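# Reorient the wooden block in the left hand

## Task

The wooden block starts loose on the left hand's upward-facing palm. Using that hand alone, rotate the block in the hand until its orientation matches the two goal pictures. The hand includes its wrist camera, the camera's post and the arm's last link. The right arm, hand included, must never touch the left hand. The task fails if the block touches anything other than this hand or leaves it. To finish, the block must rest motionless on the palm or fingers, clear of the wrist, camera and post. The palm must face straight up, and no hand motor may read moving or overload or be building toward a shutdown; motors dead from the start are excluded. Then declare the task done. The hand is opened at that point, and the block must still be correctly oriented while lying on the open hand. Nothing the robot is actively holding in place counts.

## Robot and tools

Robot: two arms, left_arm and right_arm, whose bases sit at about y=+0.438 and y=-0.420 on the table. Both carry the same right-handed 16-motor hand; they are not mirror images. Only the left hand does the work here. The right arm should stay away from it.

Scene frame: origin on the table top between the arms. +z is up, +x points out over the table, and left_arm is on the +y side. The names left and right do not refer to sides of a camera image.

Hand point frame: a point in front of the palm where thumb and fingertips would meet in a pinch.
- +z runs along the straightened fingers toward the tips.
- +x runs across the palm, away from the thumb.
- +y points out of the palm face; the palm surface is at y=-0.062 m.
- A fixed mast near the wrist (x +0.05 to +0.10, z -0.16 to -0.11, up to y=+0.06) can collide with things.
- For the block to sit on the hand, the hand point's +y must point up in the scene.

Tool execute_actions, argument actions: a list holding zero or one item, plus an optional pictures flag.
- Empty list: returns the current state and moves nothing.
- Move: {"rows": [...], "steps": n}. Give 1 to 15 rows and n from 1 to 15 (default 15). Each step lasts 1/30 s and uses one row; the final row repeats to fill the remaining steps.
- Wait: {"steps": n} alone, n up to 300. It sends nothing new and counts from the previous result.

Each row is one flat list of 48 numbers, all in [-1, 1], covering both arms even when only one moves. Numbers 1-24 are for the left arm, numbers 25-48 for the right, in this order:
- dx, dy, dz, rx, ry, rz
- index_mcp, index_abd, index_pip, index_dip
- middle_mcp, middle_abd, middle_pip, middle_dip
- ring_mcp, ring_abd, ring_pip, ring_dip
- thumb_cmc, thumb_axl, thumb_mcp, thumb_ipl
- current_limit, speed

Pose part (dx..rz): an offset, not a pose.
- It is measured from the hand point pose in the most recent result. If no result has shown it yet, or for a second call in one reply, it is measured from where the arm is when the action begins.
- It is expressed in the hand point's own axes.
- Every row is counted from that same reference, not from the previous row.
- Scale: 1.0 equals 0.6 m of translation or 180 degrees of rotation. rx, ry, rz form one rotation vector.
- All zeros is not a hold: it pulls the arm back to the reference pose.
- Per step, the target is clipped to within 70 mm and 16 degrees of the measured pose. When the controller cannot reach both, position wins over orientation.
- Arms often stop about 1 cm short, usually low. The left elbow may sag a little more with each uncorrected action, so re-aim at the pose you want to keep.

Hand part: absolute goal angles, each mapped linearly between the hinge's stops. The brackets give degrees at +1 and -1, then the value at which the hinge is straight.
- Fingers (index, middle, ring), moving toward -1:
  - _mcp curls the finger at the knuckle toward the palm (-18, +128; +0.75).
  - _abd swings it sideways away from the thumb (-60, +60; 0.00).
  - _pip bends the middle joint (-29, +108; +0.58).
  - _dip bends the tip joint (-21, +117; +0.70).
- Thumb, moving toward -1:
  - thumb_cmc swings the thumb from alongside the palm to in front of it (-20, +120; +0.71).
  - thumb_axl rolls the thumb about its own length (-27, +140; +0.68).
  - thumb_mcp (-69, +109; +0.23) and thumb_ipl (-77, +108; +0.17) bend it. With axl straight they bend toward +z; with axl at -0.40 they bend in the direction cmc swings.
- current_limit: -1 is 0 mA and +1 is 550 mA, never below 11 mA. It also caps hinge speed, and very low values may be too weak to lift a finger.
- speed: the set-point moves at (speed+1)/2 of 5.9 rad/s.
- Starting values are current_limit +0.4 and speed -0.6.
- A zero is a real goal. To leave a hand unchanged, send back its hand_goal, hand_current_limit and hand_speed from the last result.

Results:
- A state line gives each hand point's position in metres and its quat_wxyz in the scene frame. It can be off at long reach.
- "pose unreachable": the clearance check altered or blocked that arm's command.
- HELD: marks steps where a row was not sent.
- "Hand target": the pose the controller is now driving toward.
- hand_goal: goals as written. hand_measured: actual hinge positions on the same scale.
- hand_current_ma: motor current; positive pushes toward -1.
- hand_state: one word per motor: moving, goal, blocked or overload.
- A finger presses only while its goal lies beyond the contact surface.
- Joint ranges are listed in radians.

Motor limits:
- Current of 495 mA or more builds a counter. At 5 s the motor shuts down for 10 s.
- A motor showing overload from the very first reading is dead for the whole run.
- Above 85 C a MOTOR HOT warning appears. At 100 C the arm faults and drops.

Other tools:
- zoom_image(camera, region): camera is cam_low (896x504), cam_left_wrist or cam_right_wrist (504x504 each). region is [x0,y0,x1,y1] in pixels from the top-left, at most 504x504.
- show_instructions(): shows the goal pictures.
- read_manual(section): returns licence texts.
- finished_scene(scene): ends the scene with the number given and grades it.

Avoid:
- dropping the block or letting it touch anything except the left hand;
- tilting the palm so the block slides off;
- the arms hitting or pressing on each other;
- knocking anything off the table;
- sustained high finger currents.
Loose objects may occasionally get a brief push from outside.

Each tool is called after "Request:" as name(argument=value, ...), one argument or row to a line, values as JSON.

Reference images:

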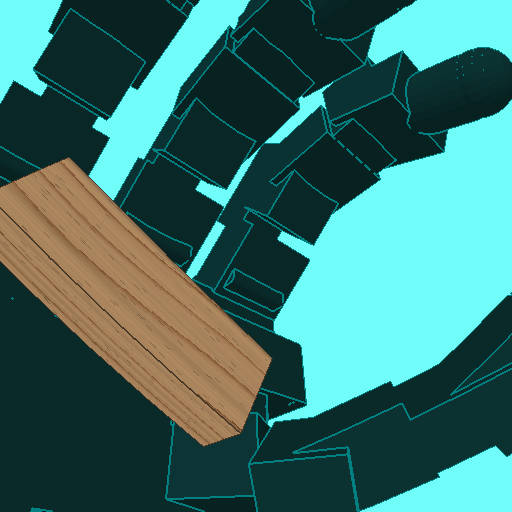

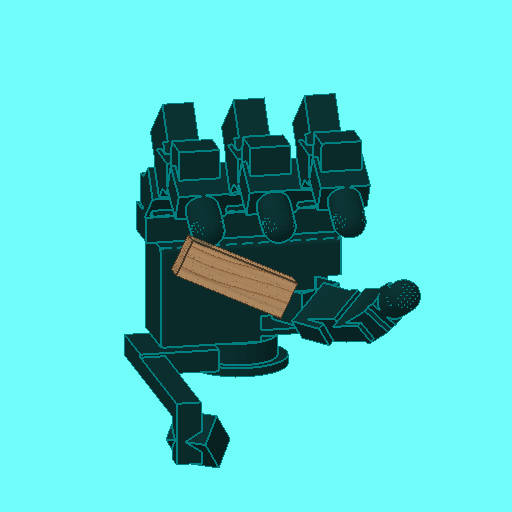

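## Session

I'll start by looking at the current state.

Request:
execute_actions(
  actions=[],
)

Scene clock: 0.00 s of 4800.00 s.
left_arm: end_effector_position=(+0.3524, +0.1201, +0.3780) hand_goal=(+0.046, +0.000, -0.008, +0.280, +0.046, +0.000, -0.008, +0.280, +0.046, +0.000, -0.008, +0.280, -0.104, +0.266, +0.032, -0.018) hand_measured=(+0.062, +0.000, -0.006, +0.282, +0.064, +0.000, -0.006, +0.282, +0.062, +0.000, -0.006, +0.282, -0.092, +0.270, +0.034, -0.016) hand_current_ma=(+91, +0, +15, +14, +94, +0, +15, +12, +89, +0, +15, +12, +66, +27, +9, +10) hand_state=(goal, goal, goal, goal, goal, goal, goal, goal, goal, goal, goal, goal, goal, goal, goal, goal) hand_current_limit=0.40 hand_speed=-0.60 end_effector_quat_wxyz=(+0.627, +0.654, +0.314, +0.286) | right_arm: end_effector_position=(+0.3616, -0.7549, +0.5581) hand_goal=(+0.754, +0.000, +0.576, +0.696, +0.754, +0.000, +0.576, +0.696, +0.754, +0.000, +0.576, +0.696, +0.714, +0.678, +0.226, +0.168) hand_measured=(+0.754, +0.000, +0.576, +0.696, +0.754, +0.000, +0.576, +0.696, +0.754, +0.000, +0.576, +0.696, +0.714, +0.678, +0.226, +0.168) hand_current_ma=(+0, +0, +0, +0, +0, +0, +0, +0, +0, +0, +0, +0, +0, +0, +0, +0) hand_state=(goal, goal, goal, goal, goal, goal, goal, goal, goal, goal, goal, goal, goal, goal, goal, goal) hand_current_limit=0.40 hand_speed=-0.60 end_effector_quat_wxyz=(+0.627, +0.640, +0.320, +0.309)
Joint positions: left_arm=[-0.457  1.127  0.588  0.488  0.074 -0.016] | right_arm=[-0.705  1.064  1.022  0.018  0.009 -0.006]
Joint velocities: left_arm=[-0.024  0.005  0.017  0.002 -0.037  0.051] | right_arm=[ 0.005 -0.005  0.002 -0.007 -0.037  0.051]
Motor temperatures (°C, as the motors report them): left_arm=[27 29 27 27 28 25] | right_arm=[28 25 26 29 25 27]
Hand target (left_arm): +0.354, +0.119, +0.400; +0.640, +0.641, +0.306, +0.293
Hand target (right_arm): +0.359, -0.753, +0.580; +0.640, +0.627, +0.313, +0.315

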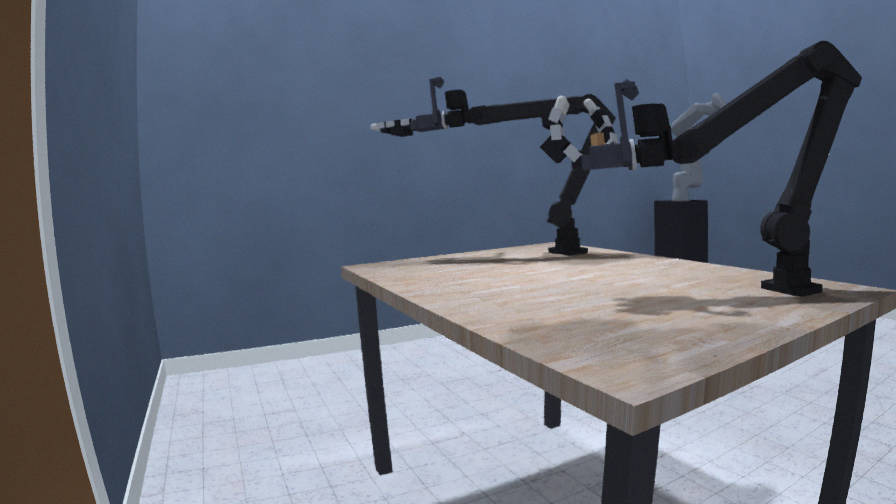

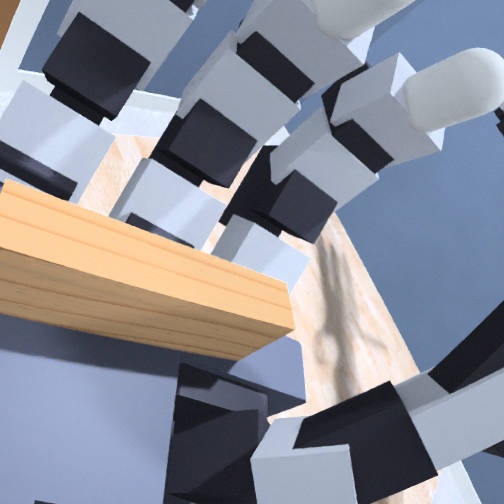

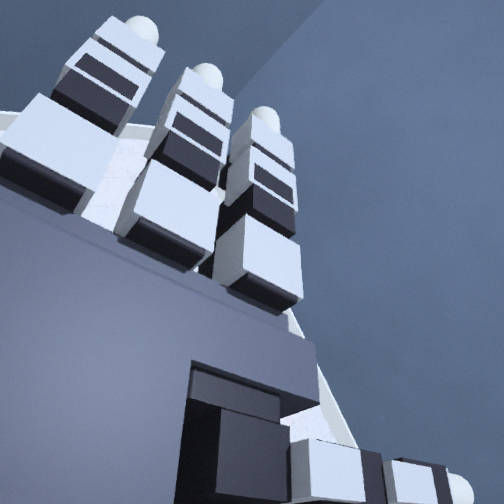

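Request:
zoom_image(
  camera="cam_low",
  region=[520, 70, 700, 190],
)

Request:
zoom_image(
  camera="cam_left_wrist",
  region=[0, 150, 320, 400],
)

Region (520, 70, 700, 190) of cam_low's 896x504 image, scaled by 2.800, with more detail than that image has.

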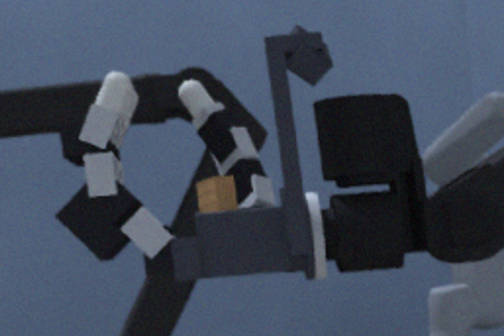

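Region (0, 150, 320, 400) of cam_left_wrist's 504x504 image, scaled by 1.575, with more detail than that image has; it fills the top 394 rows of this view, and the rest is white.

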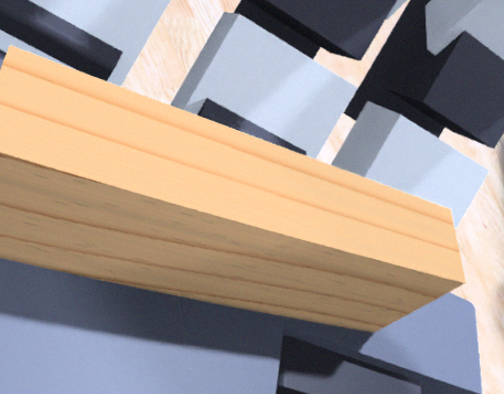

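Request:
execute_actions(
  actions=[
    {"rows": [[0,0.036,0,0.03,0,0, 0.046,0,-0.008,0.28, 0.046,0,-0.008,0.28, 0.046,0,-0.008,0.28, -0.104,0.266,0.032,-0.018, 0.4,-0.6, 0,0.036,0,-0.017,0,0, 0.754,0,0.576,0.696, 0.754,0,0.576,0.696, 0.754,0,0.576,0.696, 0.714,0.678,0.226,0.168, 0.4,-0.6],[0,0.036,0,0.04,0,0, 0.046,0,-0.008,0.28, 0.046,0,-0.008,0.28, 0.046,0,-0.008,0.28, -0.104,0.266,0.032,-0.018, 0.4,-0.6, 0,0.036,0,-0.017,0,0, 0.754,0,0.576,0.696, 0.754,0,0.576,0.696, 0.754,0,0.576,0.696, 0.714,0.678,0.226,0.168, 0.4,-0.6],[0,0.036,0,0.05,0,0, 0.046,0,-0.008,0.28, 0.046,0,-0.008,0.28, 0.046,0,-0.008,0.28, -0.104,0.266,0.032,-0.018, 0.4,-0.6, 0,0.036,0,-0.017,0,0, 0.754,0,0.576,0.696, 0.754,0,0.576,0.696, 0.754,0,0.576,0.696, 0.714,0.678,0.226,0.168, 0.4,-0.6],[0,0.036,0,0.06,0,0, 0.046,0,-0.008,0.28, 0.046,0,-0.008,0.28, 0.046,0,-0.008,0.28, -0.104,0.266,0.032,-0.018, 0.4,-0.6, 0,0.036,0,-0.017,0,0, 0.754,0,0.576,0.696, 0.754,0,0.576,0.696, 0.754,0,0.576,0.696, 0.714,0.678,0.226,0.168, 0.4,-0.6],[0,0.036,0,0.07,0,0, 0.046,0,-0.008,0.28, 0.046,0,-0.008,0.28, 0.046,0,-0.008,0.28, -0.104,0.266,0.032,-0.018, 0.4,-0.6, 0,0.036,0,-0.017,0,0, 0.754,0,0.576,0.696, 0.754,0,0.576,0.696, 0.754,0,0.576,0.696, 0.714,0.678,0.226,0.168, 0.4,-0.6],[0,0.036,0,0.08,0,0, 0.046,0,-0.008,0.28, 0.046,0,-0.008,0.28, 0.046,0,-0.008,0.28, -0.104,0.266,0.032,-0.018, 0.4,-0.6, 0,0.036,0,-0.017,0,0, 0.754,0,0.576,0.696, 0.754,0,0.576,0.696, 0.754,0,0.576,0.696, 0.714,0.678,0.226,0.168, 0.4,-0.6],[0,0.036,0,0.09,0,0, 0.046,0,-0.008,0.28, 0.046,0,-0.008,0.28, 0.046,0,-0.008,0.28, -0.104,0.266,0.032,-0.018, 0.4,-0.6, 0,0.036,0,-0.017,0,0, 0.754,0,0.576,0.696, 0.754,0,0.576,0.696, 0.754,0,0.576,0.696, 0.714,0.678,0.226,0.168, 0.4,-0.6],[0,0.036,0,0.10,0,0, 0.046,0,-0.008,0.28, 0.046,0,-0.008,0.28, 0.046,0,-0.008,0.28, -0.104,0.266,0.032,-0.018, 0.4,-0.6, 0,0.036,0,-0.017,0,0, 0.754,0,0.576,0.696, 0.754,0,0.576,0.696, 0.754,0,0.576,0.696, 0.714,0.678,0.226,0.168, 0.4,-0.6]], "steps": 15},
  ],
)

Scene clock: 60.50 s of 4800.00 s.
left_arm: end_effector_position=(+0.3441, +0.1220, +0.3716) hand_goal=(+0.046, +0.000, -0.008, +0.280, +0.046, +0.000, -0.008, +0.280, +0.046, +0.000, -0.008, +0.280, -0.104, +0.266, +0.032, -0.018) hand_measured=(+0.058, +0.000, -0.006, +0.282, +0.060, +0.000, -0.006, +0.282, +0.058, +0.000, -0.006, +0.282, -0.094, +0.270, +0.032, -0.016) hand_current_ma=(+67, +0, +13, +14, +70, +0, +13, +12, +65, +0, +13, +12, +57, +24, +0, +8) hand_state=(goal, goal, goal, goal, goal, goal, goal, goal, goal, goal, goal, goal, goal, goal, goal, goal) hand_current_limit=0.40 hand_speed=-0.60 end_effector_quat_wxyz=(+0.507, +0.751, +0.359, +0.222) | right_arm: end_effector_position=(+0.3613, -0.7547, +0.5594) hand_goal=(+0.754, +0.000, +0.576, +0.696, +0.754, +0.000, +0.576, +0.696, +0.754, +0.000, +0.576, +0.696, +0.714, +0.678, +0.226, +0.168) hand_measured=(+0.762, +0.000, +0.576, +0.696, +0.764, +0.000, +0.576, +0.696, +0.764, +0.000, +0.576, +0.696, +0.724, +0.678, +0.226, +0.168) hand_current_ma=(+52, +0, +5, +0, +55, +0, +4, +0, +54, +0, +5, +0, +51, -4, -1, -2) hand_state=(goal, goal, goal, goal, goal, goal, goal, goal, goal, goal, goal, goal, goal, goal, goal, goal) hand_current_limit=0.40 hand_speed=-0.60 end_effector_quat_wxyz=(+0.629, +0.638, +0.319, +0.309)
Joint positions: left_arm=[-0.457  0.961  0.719 -0.157  0.085  0.003] | right_arm=[-0.705  1.064  1.022  0.025  0.009 -0.006]
Joint velocities: left_arm=[-0.005 -0.005  0.095 -0.046 -0.066 -0.037] | right_arm=[-0.015 -0.015 -0.007 -0.007  0.066 -0.095]
Motor temperatures (°C, as the motors report them): left_arm=[27 30 39 28 28 25] | right_arm=[28 26 41 29 25 27]
Hand target (left_arm): +0.352, +0.121, +0.399; +0.517, +0.744, +0.353, +0.233
Hand target (right_arm): +0.362, -0.755, +0.579; +0.644, +0.623, +0.312, +0.317
Off the commanded pose (left_arm): 0.030 m, 2 deg.
Off the commanded pose (right_arm): 0.020 m, 3 deg.
Steps of this call (steps 1 to 1800: nothing new was sent; steps 1801 to 1815: all 15 steps of this action). Readings (end_effector_position | what the end effector reports):
1801: left_arm (+0.3534, +0.1191, +0.3740) | right_arm (+0.3615, -0.7549, +0.5583) | left_arm hand_goal=(+0.046, +0.000, -0.008, +0.280, +0.046, +0.000, -0.008, +0.280, +0.046, +0.000, -0.008, +0.280, -0.104, +0.266, +0.032, -0.018) hand_measured=(+0.062, +0.000, -0.006, +0.282, +0.064, +0.000, -0.006, +0.282, +0.062, +0.000, -0.006, +0.282, -0.092, +0.270, +0.034, -0.016) hand_current_ma=(+91, +0, +15, +14, +94, +0, +15, +12, +89, +0, +15, +12, +66, +27, +9, +10) hand_state=(goal, goal, goal, goal, goal, goal, goal, goal, goal, goal, goal, goal, goal, goal, goal, goal) hand_current_limit=0.40 hand_speed=-0.60 | right_arm hand_goal=(+0.754, +0.000, +0.576, +0.696, +0.754, +0.000, +0.576, +0.696, +0.754, +0.000, +0.576, +0.696, +0.714, +0.678, +0.226, +0.168) hand_measured=(+0.762, +0.000, +0.576, +0.696, +0.764, +0.000, +0.576, +0.696, +0.764, +0.000, +0.576, +0.696, +0.724, +0.678, +0.226, +0.168) hand_current_ma=(+51, +0, +5, +0, +54, +0, +4, +0, +53, +0, +5, +0, +51, -4, -1, -2) hand_state=(goal, goal, goal, goal, goal, goal, goal, goal, goal, goal, goal, goal, goal, goal, goal, goal) hand_current_limit=0.40 hand_speed=-0.60
1802: left_arm (+0.3541, +0.1183, +0.3672) | right_arm (+0.3616, -0.7549, +0.5584) | left_arm hand_goal=(+0.046, +0.000, -0.008, +0.280, +0.046, +0.000, -0.008, +0.280, +0.046, +0.000, -0.008, +0.280, -0.104, +0.266, +0.032, -0.018) hand_measured=(+0.058, +0.000, -0.006, +0.282, +0.060, +0.000, -0.006, +0.282, +0.058, +0.000, -0.006, +0.282, -0.092, +0.270, +0.034, -0.016) hand_current_ma=(+60, +0, +13, +14, +62, +0, +13, +12, +61, +0, +13, +12, +57, +24, +6, +10) hand_state=(moving, goal, goal, goal, moving, goal, goal, goal, moving, goal, goal, goal, moving, goal, goal, goal) hand_current_limit=0.40 hand_speed=-0.60 | right_arm hand_goal=(+0.754, +0.000, +0.576, +0.696, +0.754, +0.000, +0.576, +0.696, +0.754, +0.000, +0.576, +0.696, +0.714, +0.678, +0.226, +0.168) hand_measured=(+0.762, +0.000, +0.576, +0.696, +0.764, +0.000, +0.576, +0.696, +0.764, +0.000, +0.576, +0.696, +0.724, +0.678, +0.226, +0.168) hand_current_ma=(+53, +0, +5, +0, +56, +0, +4, +0, +54, +0, +5, +0, +51, -4, -1, -2) hand_state=(goal, goal, goal, goal, goal, goal, goal, goal, goal, goal, goal, goal, goal, goal, goal, goal) hand_current_limit=0.40 hand_speed=-0.60
1804: left_arm (+0.3506, +0.1200, +0.3553) | right_arm (+0.3614, -0.7548, +0.5591) | left_arm hand_goal=(+0.046, +0.000, -0.008, +0.280, +0.046, +0.000, -0.008, +0.280, +0.046, +0.000, -0.008, +0.280, -0.104, +0.266, +0.032, -0.018) hand_measured=(+0.058, +0.000, -0.006, +0.282, +0.060, +0.000, -0.006, +0.282, +0.058, +0.000, -0.006, +0.282, -0.092, +0.270, +0.032, -0.016) hand_current_ma=(+67, +0, +13, +14, +70, +0, +13, +12, +65, +0, +13, +12, +61, +24, +0, +8) hand_state=(goal, goal, goal, goal, goal, goal, goal, goal, goal, goal, goal, goal, goal, goal, goal, goal) hand_current_limit=0.40 hand_speed=-0.60 | right_arm hand_goal=(+0.754, +0.000, +0.576, +0.696, +0.754, +0.000, +0.576, +0.696, +0.754, +0.000, +0.576, +0.696, +0.714, +0.678, +0.226, +0.168) hand_measured=(+0.762, +0.000, +0.576, +0.696, +0.764, +0.000, +0.576, +0.696, +0.764, +0.000, +0.576, +0.696, +0.724, +0.678, +0.226, +0.168) hand_current_ma=(+52, +0, +5, +0, +55, +0, +4, +0, +54, +0, +5, +0, +51, -4, -1, -2) hand_state=(goal, goal, goal, goal, goal, goal, goal, goal, goal, goal, goal, goal, goal, goal, goal, goal) hand_current_limit=0.40 hand_speed=-0.60
1808: left_arm (+0.3425, +0.1241, +0.3494) | right_arm (+0.3613, -0.7547, +0.5594) | left_arm hand_goal=(+0.046, +0.000, -0.008, +0.280, +0.046, +0.000, -0.008, +0.280, +0.046, +0.000, -0.008, +0.280, -0.104, +0.266, +0.032, -0.018) hand_measured=(+0.058, +0.000, -0.006, +0.282, +0.060, +0.000, -0.006, +0.282, +0.058, +0.000, -0.006, +0.282, -0.092, +0.270, +0.032, -0.016) hand_current_ma=(+67, +0, +13, +14, +70, +0, +13, +12, +65, +0, +13, +12, +61, +24, +0, +8) hand_state=(goal, goal, goal, goal, goal, goal, goal, goal, goal, goal, goal, goal, goal, goal, goal, goal) hand_current_limit=0.40 hand_speed=-0.60 | right_arm hand_goal=(+0.754, +0.000, +0.576, +0.696, +0.754, +0.000, +0.576, +0.696, +0.754, +0.000, +0.576, +0.696, +0.714, +0.678, +0.226, +0.168) hand_measured=(+0.762, +0.000, +0.576, +0.696, +0.764, +0.000, +0.576, +0.696, +0.764, +0.000, +0.576, +0.696, +0.724, +0.678, +0.226, +0.168) hand_current_ma=(+52, +0, +5, +0, +55, +0, +4, +0, +54, +0, +5, +0, +51, -4, -1, -2) hand_state=(goal, goal, goal, goal, goal, goal, goal, goal, goal, goal, goal, goal, goal, goal, goal, goal) hand_current_limit=0.40 hand_speed=-0.60
1815: the state above

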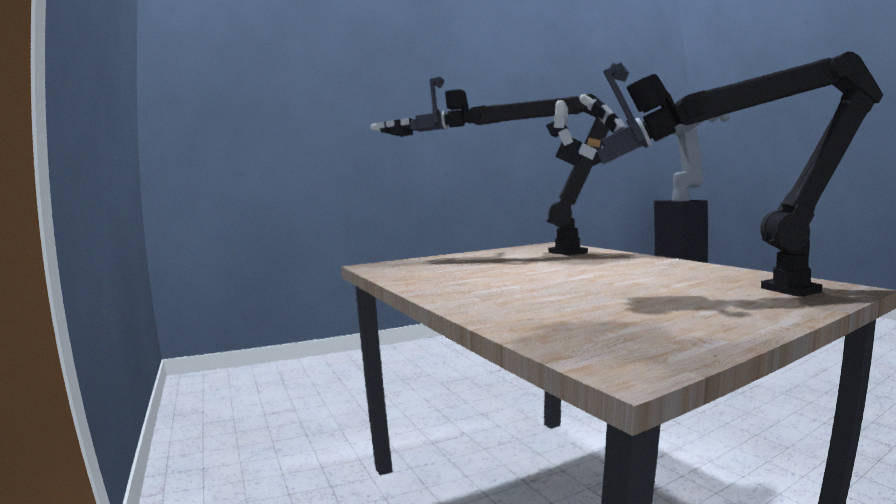

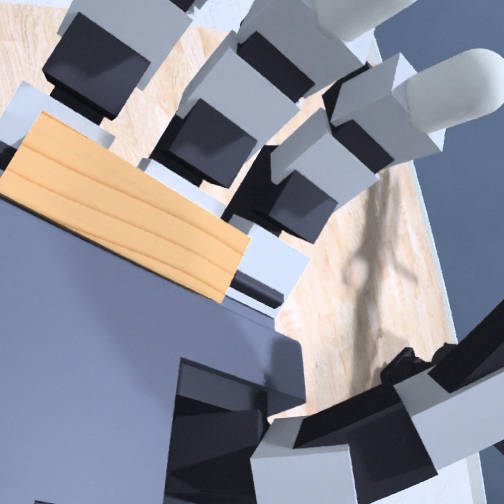

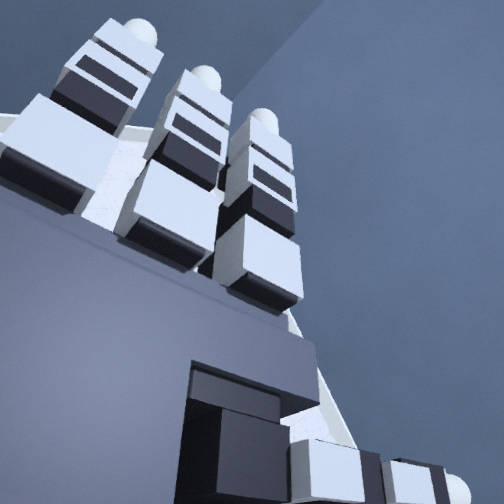

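Request:
zoom_image(
  camera="cam_low",
  region=[520, 60, 700, 180],
)

Region (520, 60, 700, 180) of cam_low's 896x504 image, scaled by 2.800, with more detail than that image has.

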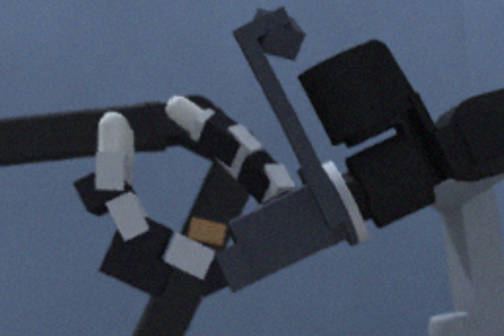

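Request:
execute_actions(
  actions=[
    {"rows": [[0,0.04,0,-0.03,0,0, 0.41,0,-0.008,0.28, 0.41,0,-0.008,0.28, 0.41,0,-0.008,0.28, -0.104,0.266,0.032,-0.018, 0.4,-0.6, 0,0.034,0,-0.016,0,0, 0.754,0,0.576,0.696, 0.754,0,0.576,0.696, 0.754,0,0.576,0.696, 0.714,0.678,0.226,0.168, 0.4,-0.6],[0,0.04,0,-0.04,0,0, 0.41,0,-0.008,0.28, 0.41,0,-0.008,0.28, 0.41,0,-0.008,0.28, -0.104,0.266,0.032,-0.018, 0.4,-0.6, 0,0.034,0,-0.016,0,0, 0.754,0,0.576,0.696, 0.754,0,0.576,0.696, 0.754,0,0.576,0.696, 0.714,0.678,0.226,0.168, 0.4,-0.6],[0,0.04,0,-0.05,0,0, 0.41,0,-0.008,0.28, 0.41,0,-0.008,0.28, 0.41,0,-0.008,0.28, -0.104,0.266,0.032,-0.018, 0.4,-0.6, 0,0.034,0,-0.016,0,0, 0.754,0,0.576,0.696, 0.754,0,0.576,0.696, 0.754,0,0.576,0.696, 0.714,0.678,0.226,0.168, 0.4,-0.6],[0,0.04,0,-0.06,0,0, 0.41,0,-0.008,0.28, 0.41,0,-0.008,0.28, 0.41,0,-0.008,0.28, -0.104,0.266,0.032,-0.018, 0.4,-0.6, 0,0.034,0,-0.016,0,0, 0.754,0,0.576,0.696, 0.754,0,0.576,0.696, 0.754,0,0.576,0.696, 0.714,0.678,0.226,0.168, 0.4,-0.6],[0,0.04,0,-0.07,0,0, 0.41,0,-0.008,0.28, 0.41,0,-0.008,0.28, 0.41,0,-0.008,0.28, -0.104,0.266,0.032,-0.018, 0.4,-0.6, 0,0.034,0,-0.016,0,0, 0.754,0,0.576,0.696, 0.754,0,0.576,0.696, 0.754,0,0.576,0.696, 0.714,0.678,0.226,0.168, 0.4,-0.6],[0,0.04,0,-0.08,0,0, 0.41,0,-0.008,0.28, 0.41,0,-0.008,0.28, 0.41,0,-0.008,0.28, -0.104,0.266,0.032,-0.018, 0.4,-0.6, 0,0.034,0,-0.016,0,0, 0.754,0,0.576,0.696, 0.754,0,0.576,0.696, 0.754,0,0.576,0.696, 0.714,0.678,0.226,0.168, 0.4,-0.6],[0,0.04,0,-0.09,0,0, 0.41,0,-0.008,0.28, 0.41,0,-0.008,0.28, 0.41,0,-0.008,0.28, -0.104,0.266,0.032,-0.018, 0.4,-0.6, 0,0.034,0,-0.016,0,0, 0.754,0,0.576,0.696, 0.754,0,0.576,0.696, 0.754,0,0.576,0.696, 0.714,0.678,0.226,0.168, 0.4,-0.6],[0,0.04,0,-0.10,0,0, 0.41,0,-0.008,0.28, 0.41,0,-0.008,0.28, 0.41,0,-0.008,0.28, -0.104,0.266,0.032,-0.018, 0.4,-0.6, 0,0.034,0,-0.016,0,0, 0.754,0,0.576,0.696, 0.754,0,0.576,0.696, 0.754,0,0.576,0.696, 0.714,0.678,0.226,0.168, 0.4,-0.6],[0,0.04,0,-0.11,0,0, 0.41,0,-0.008,0.28, 0.41,0,-0.008,0.28, 0.41,0,-0.008,0.28, -0.104,0.266,0.032,-0.018, 0.4,-0.6, 0,0.034,0,-0.016,0,0, 0.754,0,0.576,0.696, 0.754,0,0.576,0.696, 0.754,0,0.576,0.696, 0.714,0.678,0.226,0.168, 0.4,-0.6],[0,0.04,0,-0.12,0,0, 0.41,0,-0.008,0.28, 0.41,0,-0.008,0.28, 0.41,0,-0.008,0.28, -0.104,0.266,0.032,-0.018, 0.4,-0.6, 0,0.034,0,-0.016,0,0, 0.754,0,0.576,0.696, 0.754,0,0.576,0.696, 0.754,0,0.576,0.696, 0.714,0.678,0.226,0.168, 0.4,-0.6],[0,0.04,0,-0.13,0,0, 0.41,0,-0.008,0.28, 0.41,0,-0.008,0.28, 0.41,0,-0.008,0.28, -0.104,0.266,0.032,-0.018, 0.4,-0.6, 0,0.034,0,-0.016,0,0, 0.754,0,0.576,0.696, 0.754,0,0.576,0.696, 0.754,0,0.576,0.696, 0.714,0.678,0.226,0.168, 0.4,-0.6],[0,0.04,0,-0.143,0,0, 0.41,0,-0.008,0.28, 0.41,0,-0.008,0.28, 0.41,0,-0.008,0.28, -0.104,0.266,0.032,-0.018, 0.4,-0.6, 0,0.034,0,-0.016,0,0, 0.754,0,0.576,0.696, 0.754,0,0.576,0.696, 0.754,0,0.576,0.696, 0.714,0.678,0.226,0.168, 0.4,-0.6]], "steps": 15},
  ],
)

Request:
execute_actions(
  actions=[
    {"steps": 20},
  ],
)

Scene clock: 98.20 s of 4800.00 s.
left_arm: end_effector_position=(+0.3559, +0.1193, +0.3815) hand_goal=(+0.410, +0.000, -0.008, +0.280, +0.410, +0.000, -0.008, +0.280, +0.410, +0.000, -0.008, +0.280, -0.104, +0.266, +0.032, -0.018) hand_measured=(+0.412, +0.000, -0.006, +0.282, +0.412, +0.000, -0.006, +0.282, +0.412, +0.000, -0.006, +0.282, -0.094, +0.270, +0.032, -0.016) hand_current_ma=(+49, +0, +13, +14, +51, +0, +13, +12, +48, +0, +13, +12, +58, +24, -2, +7) hand_state=(moving, goal, goal, goal, moving, goal, goal, goal, moving, goal, goal, goal, goal, goal, goal, goal) hand_current_limit=0.40 hand_speed=-0.60 end_effector_quat_wxyz=(+0.639, +0.639, +0.311, +0.295) | right_arm: end_effector_position=(+0.3611, -0.7545, +0.5602) hand_goal=(+0.754, +0.000, +0.576, +0.696, +0.754, +0.000, +0.576, +0.696, +0.754, +0.000, +0.576, +0.696, +0.714, +0.678, +0.226, +0.168) hand_measured=(+0.764, +0.000, +0.576, +0.696, +0.764, +0.000, +0.576, +0.696, +0.764, +0.000, +0.576, +0.696, +0.724, +0.678, +0.226, +0.168) hand_current_ma=(+52, +0, +5, +0, +55, +0, +4, +0, +54, +0, +5, +0, +51, -4, -1, -2) hand_state=(goal, goal, goal, goal, goal, goal, goal, goal, goal, goal, goal, goal, goal, goal, goal, goal) hand_current_limit=0.40 hand_speed=-0.60 end_effector_quat_wxyz=(+0.630, +0.637, +0.318, +0.310)
Joint positions: left_arm=[-0.46   1.161  0.59   0.56   0.061 -0.021] | right_arm=[-0.705  1.064  1.022  0.028  0.009 -0.006]
Joint velocities: left_arm=[-0.034  0.503 -0.076  0.589  0.037 -0.037] | right_arm=[-0.005 -0.015  0.017 -0.007  0.007  0.051]
Motor temperatures (°C, as the motors report them): left_arm=[27 30 46 28 28 25] | right_arm=[28 26 42 30 25 27]
Hand target (left_arm): +0.352, +0.117, +0.394; +0.660, +0.620, +0.303, +0.296
Hand target (right_arm): +0.361, -0.754, +0.579; +0.645, +0.622, +0.311, +0.318
Off the commanded pose (left_arm): 0.013 m, 4 deg.
Off the commanded pose (right_arm): 0.020 m, 3 deg.
Steps of this call (steps 1 to 1116: nothing new was sent; steps 1117 to 1131: all 15 steps of this action). Readings (end_effector_position | what the end effector reports):
1117: left_arm (+0.3444, +0.1216, +0.3722) | right_arm (+0.3613, -0.7547, +0.5595) | left_arm hand_goal=(+0.410, +0.000, -0.008, +0.280, +0.410, +0.000, -0.008, +0.280, +0.410, +0.000, -0.008, +0.280, -0.104, +0.266, +0.032, -0.018) hand_measured=(+0.058, +0.000, -0.006, +0.282, +0.060, +0.000, -0.006, +0.282, +0.058, +0.000, -0.006, +0.282, -0.094, +0.270, +0.032, -0.016) hand_current_ma=(+67, +0, +13, +14, +70, +0, +13, +12, +65, +0, +13, +12, +58, +24, +0, +8) hand_state=(moving, goal, goal, goal, moving, goal, goal, goal, moving, goal, goal, goal, goal, goal, goal, goal) hand_current_limit=0.40 hand_speed=-0.60 | right_arm hand_goal=(+0.754, +0.000, +0.576, +0.696, +0.754, +0.000, +0.576, +0.696, +0.754, +0.000, +0.576, +0.696, +0.714, +0.678, +0.226, +0.168) hand_measured=(+0.762, +0.000, +0.576, +0.696, +0.764, +0.000, +0.576, +0.696, +0.764, +0.000, +0.576, +0.696, +0.724, +0.678, +0.226, +0.168) hand_current_ma=(+52, +0, +5, +0, +55, +0, +4, +0, +54, +0, +5, +0, +51, -4, -1, -2) hand_state=(goal, goal, goal, goal, goal, goal, goal, goal, goal, goal, goal, goal, goal, goal, goal, goal) hand_current_limit=0.40 hand_speed=-0.60
1118: left_arm (+0.3451, +0.1211, +0.3765) | right_arm (+0.3612, -0.7546, +0.5597) | left_arm hand_goal=(+0.410, +0.000, -0.008, +0.280, +0.410, +0.000, -0.008, +0.280, +0.410, +0.000, -0.008, +0.280, -0.104, +0.266, +0.032, -0.018) hand_measured=(+0.058, +0.000, -0.006, +0.282, +0.060, +0.000, -0.006, +0.282, +0.058, +0.000, -0.006, +0.282, -0.094, +0.270, +0.032, -0.016) hand_current_ma=(+1, +0, +13, +14, +3, +0, +13, +12, -2, +0, +13, +12, +58, +24, -2, +8) hand_state=(moving, goal, goal, goal, moving, goal, goal, goal, moving, goal, goal, goal, goal, goal, goal, goal) hand_current_limit=0.40 hand_speed=-0.60 | right_arm hand_goal=(+0.754, +0.000, +0.576, +0.696, +0.754, +0.000, +0.576, +0.696, +0.754, +0.000, +0.576, +0.696, +0.714, +0.678, +0.226, +0.168) hand_measured=(+0.764, +0.000, +0.576, +0.696, +0.764, +0.000, +0.576, +0.696, +0.764, +0.000, +0.576, +0.696, +0.724, +0.678, +0.226, +0.168) hand_current_ma=(+52, +0, +5, +0, +55, +0, +4, +0, +54, +0, +5, +0, +51, -4, -1, -2) hand_state=(goal, goal, goal, goal, goal, goal, goal, goal, goal, goal, goal, goal, goal, goal, goal, goal) hand_current_limit=0.40 hand_speed=-0.60
1120: left_arm (+0.3468, +0.1205, +0.3868) | right_arm (+0.3611, -0.7546, +0.5601) | left_arm hand_goal=(+0.410, +0.000, -0.008, +0.280, +0.410, +0.000, -0.008, +0.280, +0.410, +0.000, -0.008, +0.280, -0.104, +0.266, +0.032, -0.018) hand_measured=(+0.096, +0.000, -0.006, +0.282, +0.098, +0.000, -0.006, +0.282, +0.096, +0.000, -0.006, +0.282, -0.094, +0.270, +0.032, -0.016) hand_current_ma=(-11, +0, +13, +14, -11, +0, +13, +12, -10, +0, +13, +12, +58, +24, -2, +7) hand_state=(moving, goal, goal, goal, moving, goal, goal, goal, moving, goal, goal, goal, goal, goal, goal, goal) hand_current_limit=0.40 hand_speed=-0.60 | right_arm hand_goal=(+0.754, +0.000, +0.576, +0.696, +0.754, +0.000, +0.576, +0.696, +0.754, +0.000, +0.576, +0.696, +0.714, +0.678, +0.226, +0.168) hand_measured=(+0.764, +0.000, +0.576, +0.696, +0.764, +0.000, +0.576, +0.696, +0.764, +0.000, +0.576, +0.696, +0.724, +0.678, +0.226, +0.168) hand_current_ma=(+52, +0, +5, +0, +55, +0, +4, +0, +54, +0, +5, +0, +51, -4, -1, -2) hand_state=(goal, goal, goal, goal, goal, goal, goal, goal, goal, goal, goal, goal, goal, goal, goal, goal) hand_current_limit=0.40 hand_speed=-0.60
1124: left_arm (+0.3486, +0.1218, +0.3968) | right_arm (+0.3611, -0.7545, +0.5602) | left_arm hand_goal=(+0.410, +0.000, -0.008, +0.280, +0.410, +0.000, -0.008, +0.280, +0.410, +0.000, -0.008, +0.280, -0.104, +0.266, +0.032, -0.018) hand_measured=(+0.216, +0.000, -0.006, +0.282, +0.216, +0.000, -0.006, +0.282, +0.216, +0.000, -0.006, +0.282, -0.094, +0.270, +0.032, -0.016) hand_current_ma=(-12, +0, +13, +14, -13, +0, +13, +12, -12, +0, +13, +12, +58, +24, -2, +7) hand_state=(moving, goal, goal, goal, moving, goal, goal, goal, moving, goal, goal, goal, goal, goal, goal, goal) hand_current_limit=0.40 hand_speed=-0.60 | right_arm hand_goal=(+0.754, +0.000, +0.576, +0.696, +0.754, +0.000, +0.576, +0.696, +0.754, +0.000, +0.576, +0.696, +0.714, +0.678, +0.226, +0.168) hand_measured=(+0.764, +0.000, +0.576, +0.696, +0.764, +0.000, +0.576, +0.696, +0.764, +0.000, +0.576, +0.696, +0.724, +0.678, +0.226, +0.168) hand_current_ma=(+52, +0, +5, +0, +55, +0, +4, +0, +54, +0, +5, +0, +51, -4, -1, -2) hand_state=(goal, goal, goal, goal, goal, goal, goal, goal, goal, goal, goal, goal, goal, goal, goal, goal) hand_current_limit=0.40 hand_speed=-0.60
1131: the state above

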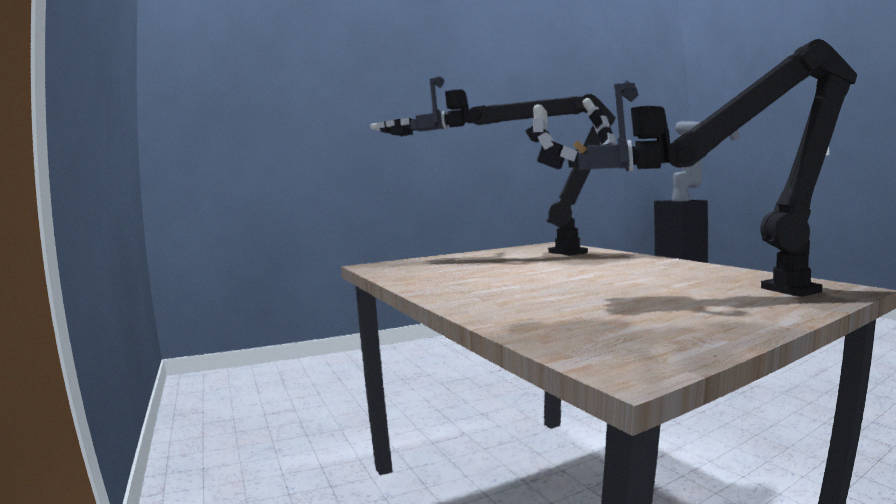

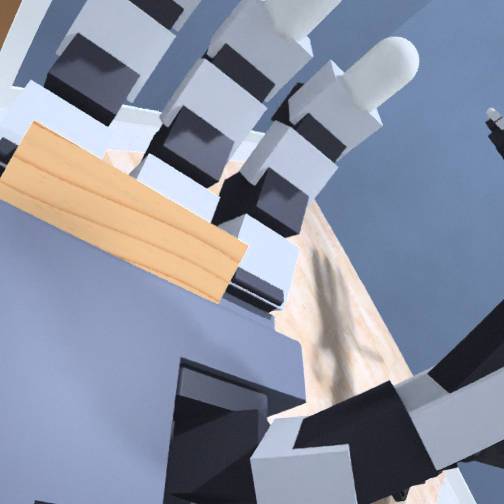

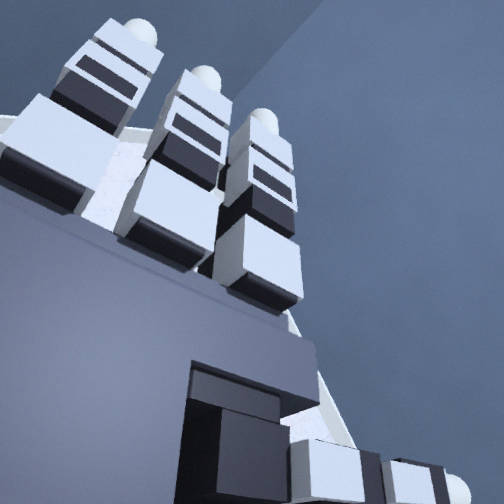

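Scene clock: 98.87 s of 4800.00 s.
left_arm: end_effector_position=(+0.3578, +0.1174, +0.3753) hand_goal=(+0.410, +0.000, -0.008, +0.280, +0.410, +0.000, -0.008, +0.280, +0.410, +0.000, -0.008, +0.280, -0.104, +0.266, +0.032, -0.018) hand_measured=(+0.420, +0.000, -0.006, +0.282, +0.420, +0.000, -0.006, +0.282, +0.418, +0.000, -0.006, +0.282, -0.094, +0.270, +0.032, -0.016) hand_current_ma=(+50, +0, +13, +14, +52, +0, +13, +12, +49, +0, +13, +12, +58, +24, -2, +7) hand_state=(goal, goal, goal, goal, goal, goal, goal, goal, goal, goal, goal, goal, goal, goal, goal, goal) hand_current_limit=0.40 hand_speed=-0.60 end_effector_quat_wxyz=(+0.643, +0.635, +0.311, +0.294) | right_arm: end_effector_position=(+0.3611, -0.7545, +0.5602) hand_goal=(+0.754, +0.000, +0.576, +0.696, +0.754, +0.000, +0.576, +0.696, +0.754, +0.000, +0.576, +0.696, +0.714, +0.678, +0.226, +0.168) hand_measured=(+0.764, +0.000, +0.576, +0.696, +0.764, +0.000, +0.576, +0.696, +0.764, +0.000, +0.576, +0.696, +0.724, +0.678, +0.226, +0.168) hand_current_ma=(+52, +0, +5, +0, +55, +0, +4, +0, +54, +0, +5, +0, +51, -4, -1, -2) hand_state=(goal, goal, goal, goal, goal, goal, goal, goal, goal, goal, goal, goal, goal, goal, goal, goal) hand_current_limit=0.40 hand_speed=-0.60 end_effector_quat_wxyz=(+0.630, +0.637, +0.318, +0.310)
Joint positions: left_arm=[-0.461  1.189  0.584  0.603  0.061 -0.027] | right_arm=[-0.705  1.064  1.022  0.028  0.009 -0.006]
Joint velocities: left_arm=[-0.024 -0.005  0.022 -0.007  0.022  0.007] | right_arm=[-0.005 -0.015 -0.017 -0.027 -0.037 -0.022]
Motor temperatures (°C, as the motors report them): left_arm=[27 30 46 28 28 25] | right_arm=[28 26 42 30 25 27]
Hand target (left_arm): +0.352, +0.117, +0.394; +0.660, +0.620, +0.303, +0.296
Hand target (right_arm): +0.361, -0.754, +0.579; +0.645, +0.622, +0.311, +0.318
Off the commanded pose (left_arm): 0.019 m, 3 deg.
Off the commanded pose (right_arm): 0.020 m, 3 deg.
Steps of this call (steps 1 to 20: nothing new was sent). Readings (end_effector_position | what the end effector reports):
1: left_arm (+0.3573, +0.1178, +0.3777) | right_arm (+0.3611, -0.7545, +0.5602) | left_arm hand_goal=(+0.410, +0.000, -0.008, +0.280, +0.410, +0.000, -0.008, +0.280, +0.410, +0.000, -0.008, +0.280, -0.104, +0.266, +0.032, -0.018) hand_measured=(+0.416, +0.000, -0.006, +0.282, +0.416, +0.000, -0.006, +0.282, +0.416, +0.000, -0.006, +0.282, -0.094, +0.270, +0.032, -0.016) hand_current_ma=(+46, +0, +13, +14, +48, +0, +13, +12, +45, +0, +13, +12, +58, +24, -2, +7) hand_state=(moving, goal, goal, goal, moving, goal, goal, goal, moving, goal, goal, goal, goal, goal, goal, goal) hand_current_limit=0.40 hand_speed=-0.60 | right_arm hand_goal=(+0.754, +0.000, +0.576, +0.696, +0.754, +0.000, +0.576, +0.696, +0.754, +0.000, +0.576, +0.696, +0.714, +0.678, +0.226, +0.168) hand_measured=(+0.764, +0.000, +0.576, +0.696, +0.764, +0.000, +0.576, +0.696, +0.764, +0.000, +0.576, +0.696, +0.724, +0.678, +0.226, +0.168) hand_current_ma=(+52, +0, +5, +0, +55, +0, +4, +0, +54, +0, +5, +0, +51, -4, -1, -2) hand_state=(goal, goal, goal, goal, goal, goal, goal, goal, goal, goal, goal, goal, goal, goal, goal, goal) hand_current_limit=0.40 hand_speed=-0.60
2: left_arm (+0.3584, +0.1169, +0.3746) | right_arm (+0.3611, -0.7545, +0.5602) | left_arm hand_goal=(+0.410, +0.000, -0.008, +0.280, +0.410, +0.000, -0.008, +0.280, +0.410, +0.000, -0.008, +0.280, -0.104, +0.266, +0.032, -0.018) hand_measured=(+0.418, +0.000, -0.006, +0.282, +0.418, +0.000, -0.006, +0.282, +0.418, +0.000, -0.006, +0.282, -0.094, +0.270, +0.032, -0.016) hand_current_ma=(+47, +0, +13, +14, +48, +0, +13, +12, +46, +0, +13, +12, +58, +24, -2, +7) hand_state=(moving, goal, goal, goal, moving, goal, goal, goal, moving, goal, goal, goal, goal, goal, goal, goal) hand_current_limit=0.40 hand_speed=-0.60 | right_arm hand_goal=(+0.754, +0.000, +0.576, +0.696, +0.754, +0.000, +0.576, +0.696, +0.754, +0.000, +0.576, +0.696, +0.714, +0.678, +0.226, +0.168) hand_measured=(+0.764, +0.000, +0.576, +0.696, +0.764, +0.000, +0.576, +0.696, +0.764, +0.000, +0.576, +0.696, +0.724, +0.678, +0.226, +0.168) hand_current_ma=(+52, +0, +5, +0, +55, +0, +4, +0, +54, +0, +5, +0, +51, -4, -1, -2) hand_state=(goal, goal, goal, goal, goal, goal, goal, goal, goal, goal, goal, goal, goal, goal, goal, goal) hand_current_limit=0.40 hand_speed=-0.60
4: left_arm (+0.3586, +0.1164, +0.3724) | right_arm (+0.3611, -0.7545, +0.5602) | left_arm hand_goal=(+0.410, +0.000, -0.008, +0.280, +0.410, +0.000, -0.008, +0.280, +0.410, +0.000, -0.008, +0.280, -0.104, +0.266, +0.032, -0.018) hand_measured=(+0.418, +0.000, -0.006, +0.282, +0.420, +0.000, -0.006, +0.282, +0.418, +0.000, -0.006, +0.282, -0.094, +0.270, +0.032, -0.016) hand_current_ma=(+51, +0, +13, +14, +53, +0, +13, +12, +50, +0, +13, +12, +58, +24, -2, +7) hand_state=(goal, goal, goal, goal, goal, goal, goal, goal, goal, goal, goal, goal, goal, goal, goal, goal) hand_current_limit=0.40 hand_speed=-0.60 | right_arm hand_goal=(+0.754, +0.000, +0.576, +0.696, +0.754, +0.000, +0.576, +0.696, +0.754, +0.000, +0.576, +0.696, +0.714, +0.678, +0.226, +0.168) hand_measured=(+0.764, +0.000, +0.576, +0.696, +0.764, +0.000, +0.576, +0.696, +0.764, +0.000, +0.576, +0.696, +0.724, +0.678, +0.226, +0.168) hand_current_ma=(+52, +0, +5, +0, +55, +0, +4, +0, +54, +0, +5, +0, +51, -4, -1, -2) hand_state=(goal, goal, goal, goal, goal, goal, goal, goal, goal, goal, goal, goal, goal, goal, goal, goal) hand_current_limit=0.40 hand_speed=-0.60
8: left_arm (+0.3579, +0.1172, +0.3749) | right_arm (+0.3611, -0.7545, +0.5602) | left_arm hand_goal=(+0.410, +0.000, -0.008, +0.280, +0.410, +0.000, -0.008, +0.280, +0.410, +0.000, -0.008, +0.280, -0.104, +0.266, +0.032, -0.018) hand_measured=(+0.420, +0.000, -0.006, +0.282, +0.420, +0.000, -0.006, +0.282, +0.418, +0.000, -0.006, +0.282, -0.094, +0.270, +0.032, -0.016) hand_current_ma=(+50, +0, +13, +14, +52, +0, +13, +12, +49, +0, +13, +12, +58, +24, -2, +7) hand_state=(goal, goal, goal, goal, goal, goal, goal, goal, goal, goal, goal, goal, goal, goal, goal, goal) hand_current_limit=0.40 hand_speed=-0.60 | right_arm hand_goal=(+0.754, +0.000, +0.576, +0.696, +0.754, +0.000, +0.576, +0.696, +0.754, +0.000, +0.576, +0.696, +0.714, +0.678, +0.226, +0.168) hand_measured=(+0.764, +0.000, +0.576, +0.696, +0.764, +0.000, +0.576, +0.696, +0.764, +0.000, +0.576, +0.696, +0.724, +0.678, +0.226, +0.168) hand_current_ma=(+52, +0, +5, +0, +55, +0, +4, +0, +54, +0, +5, +0, +51, -4, -1, -2) hand_state=(goal, goal, goal, goal, goal, goal, goal, goal, goal, goal, goal, goal, goal, goal, goal, goal) hand_current_limit=0.40 hand_speed=-0.60
20: the state above

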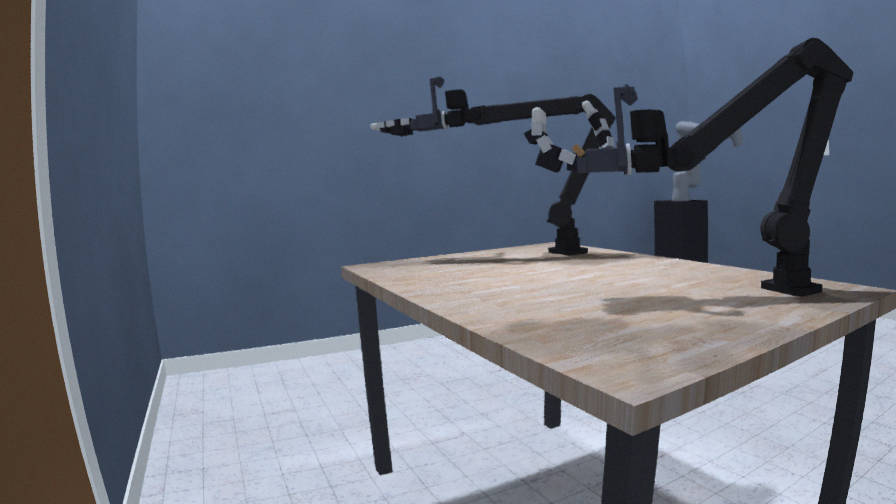

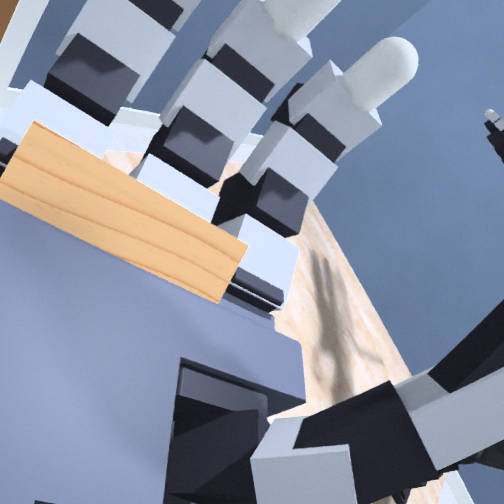

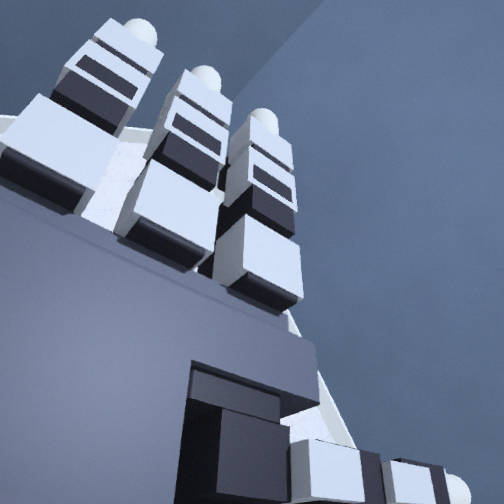

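Request:
zoom_image(
  camera="cam_low",
  region=[510, 80, 660, 180],
)

Region (510, 80, 660, 180) of cam_low's 896x504 image, scaled by 3.360, with more detail than that image has.

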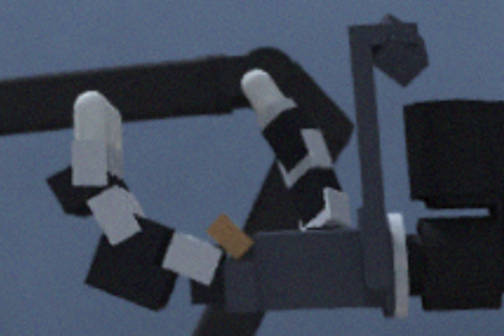

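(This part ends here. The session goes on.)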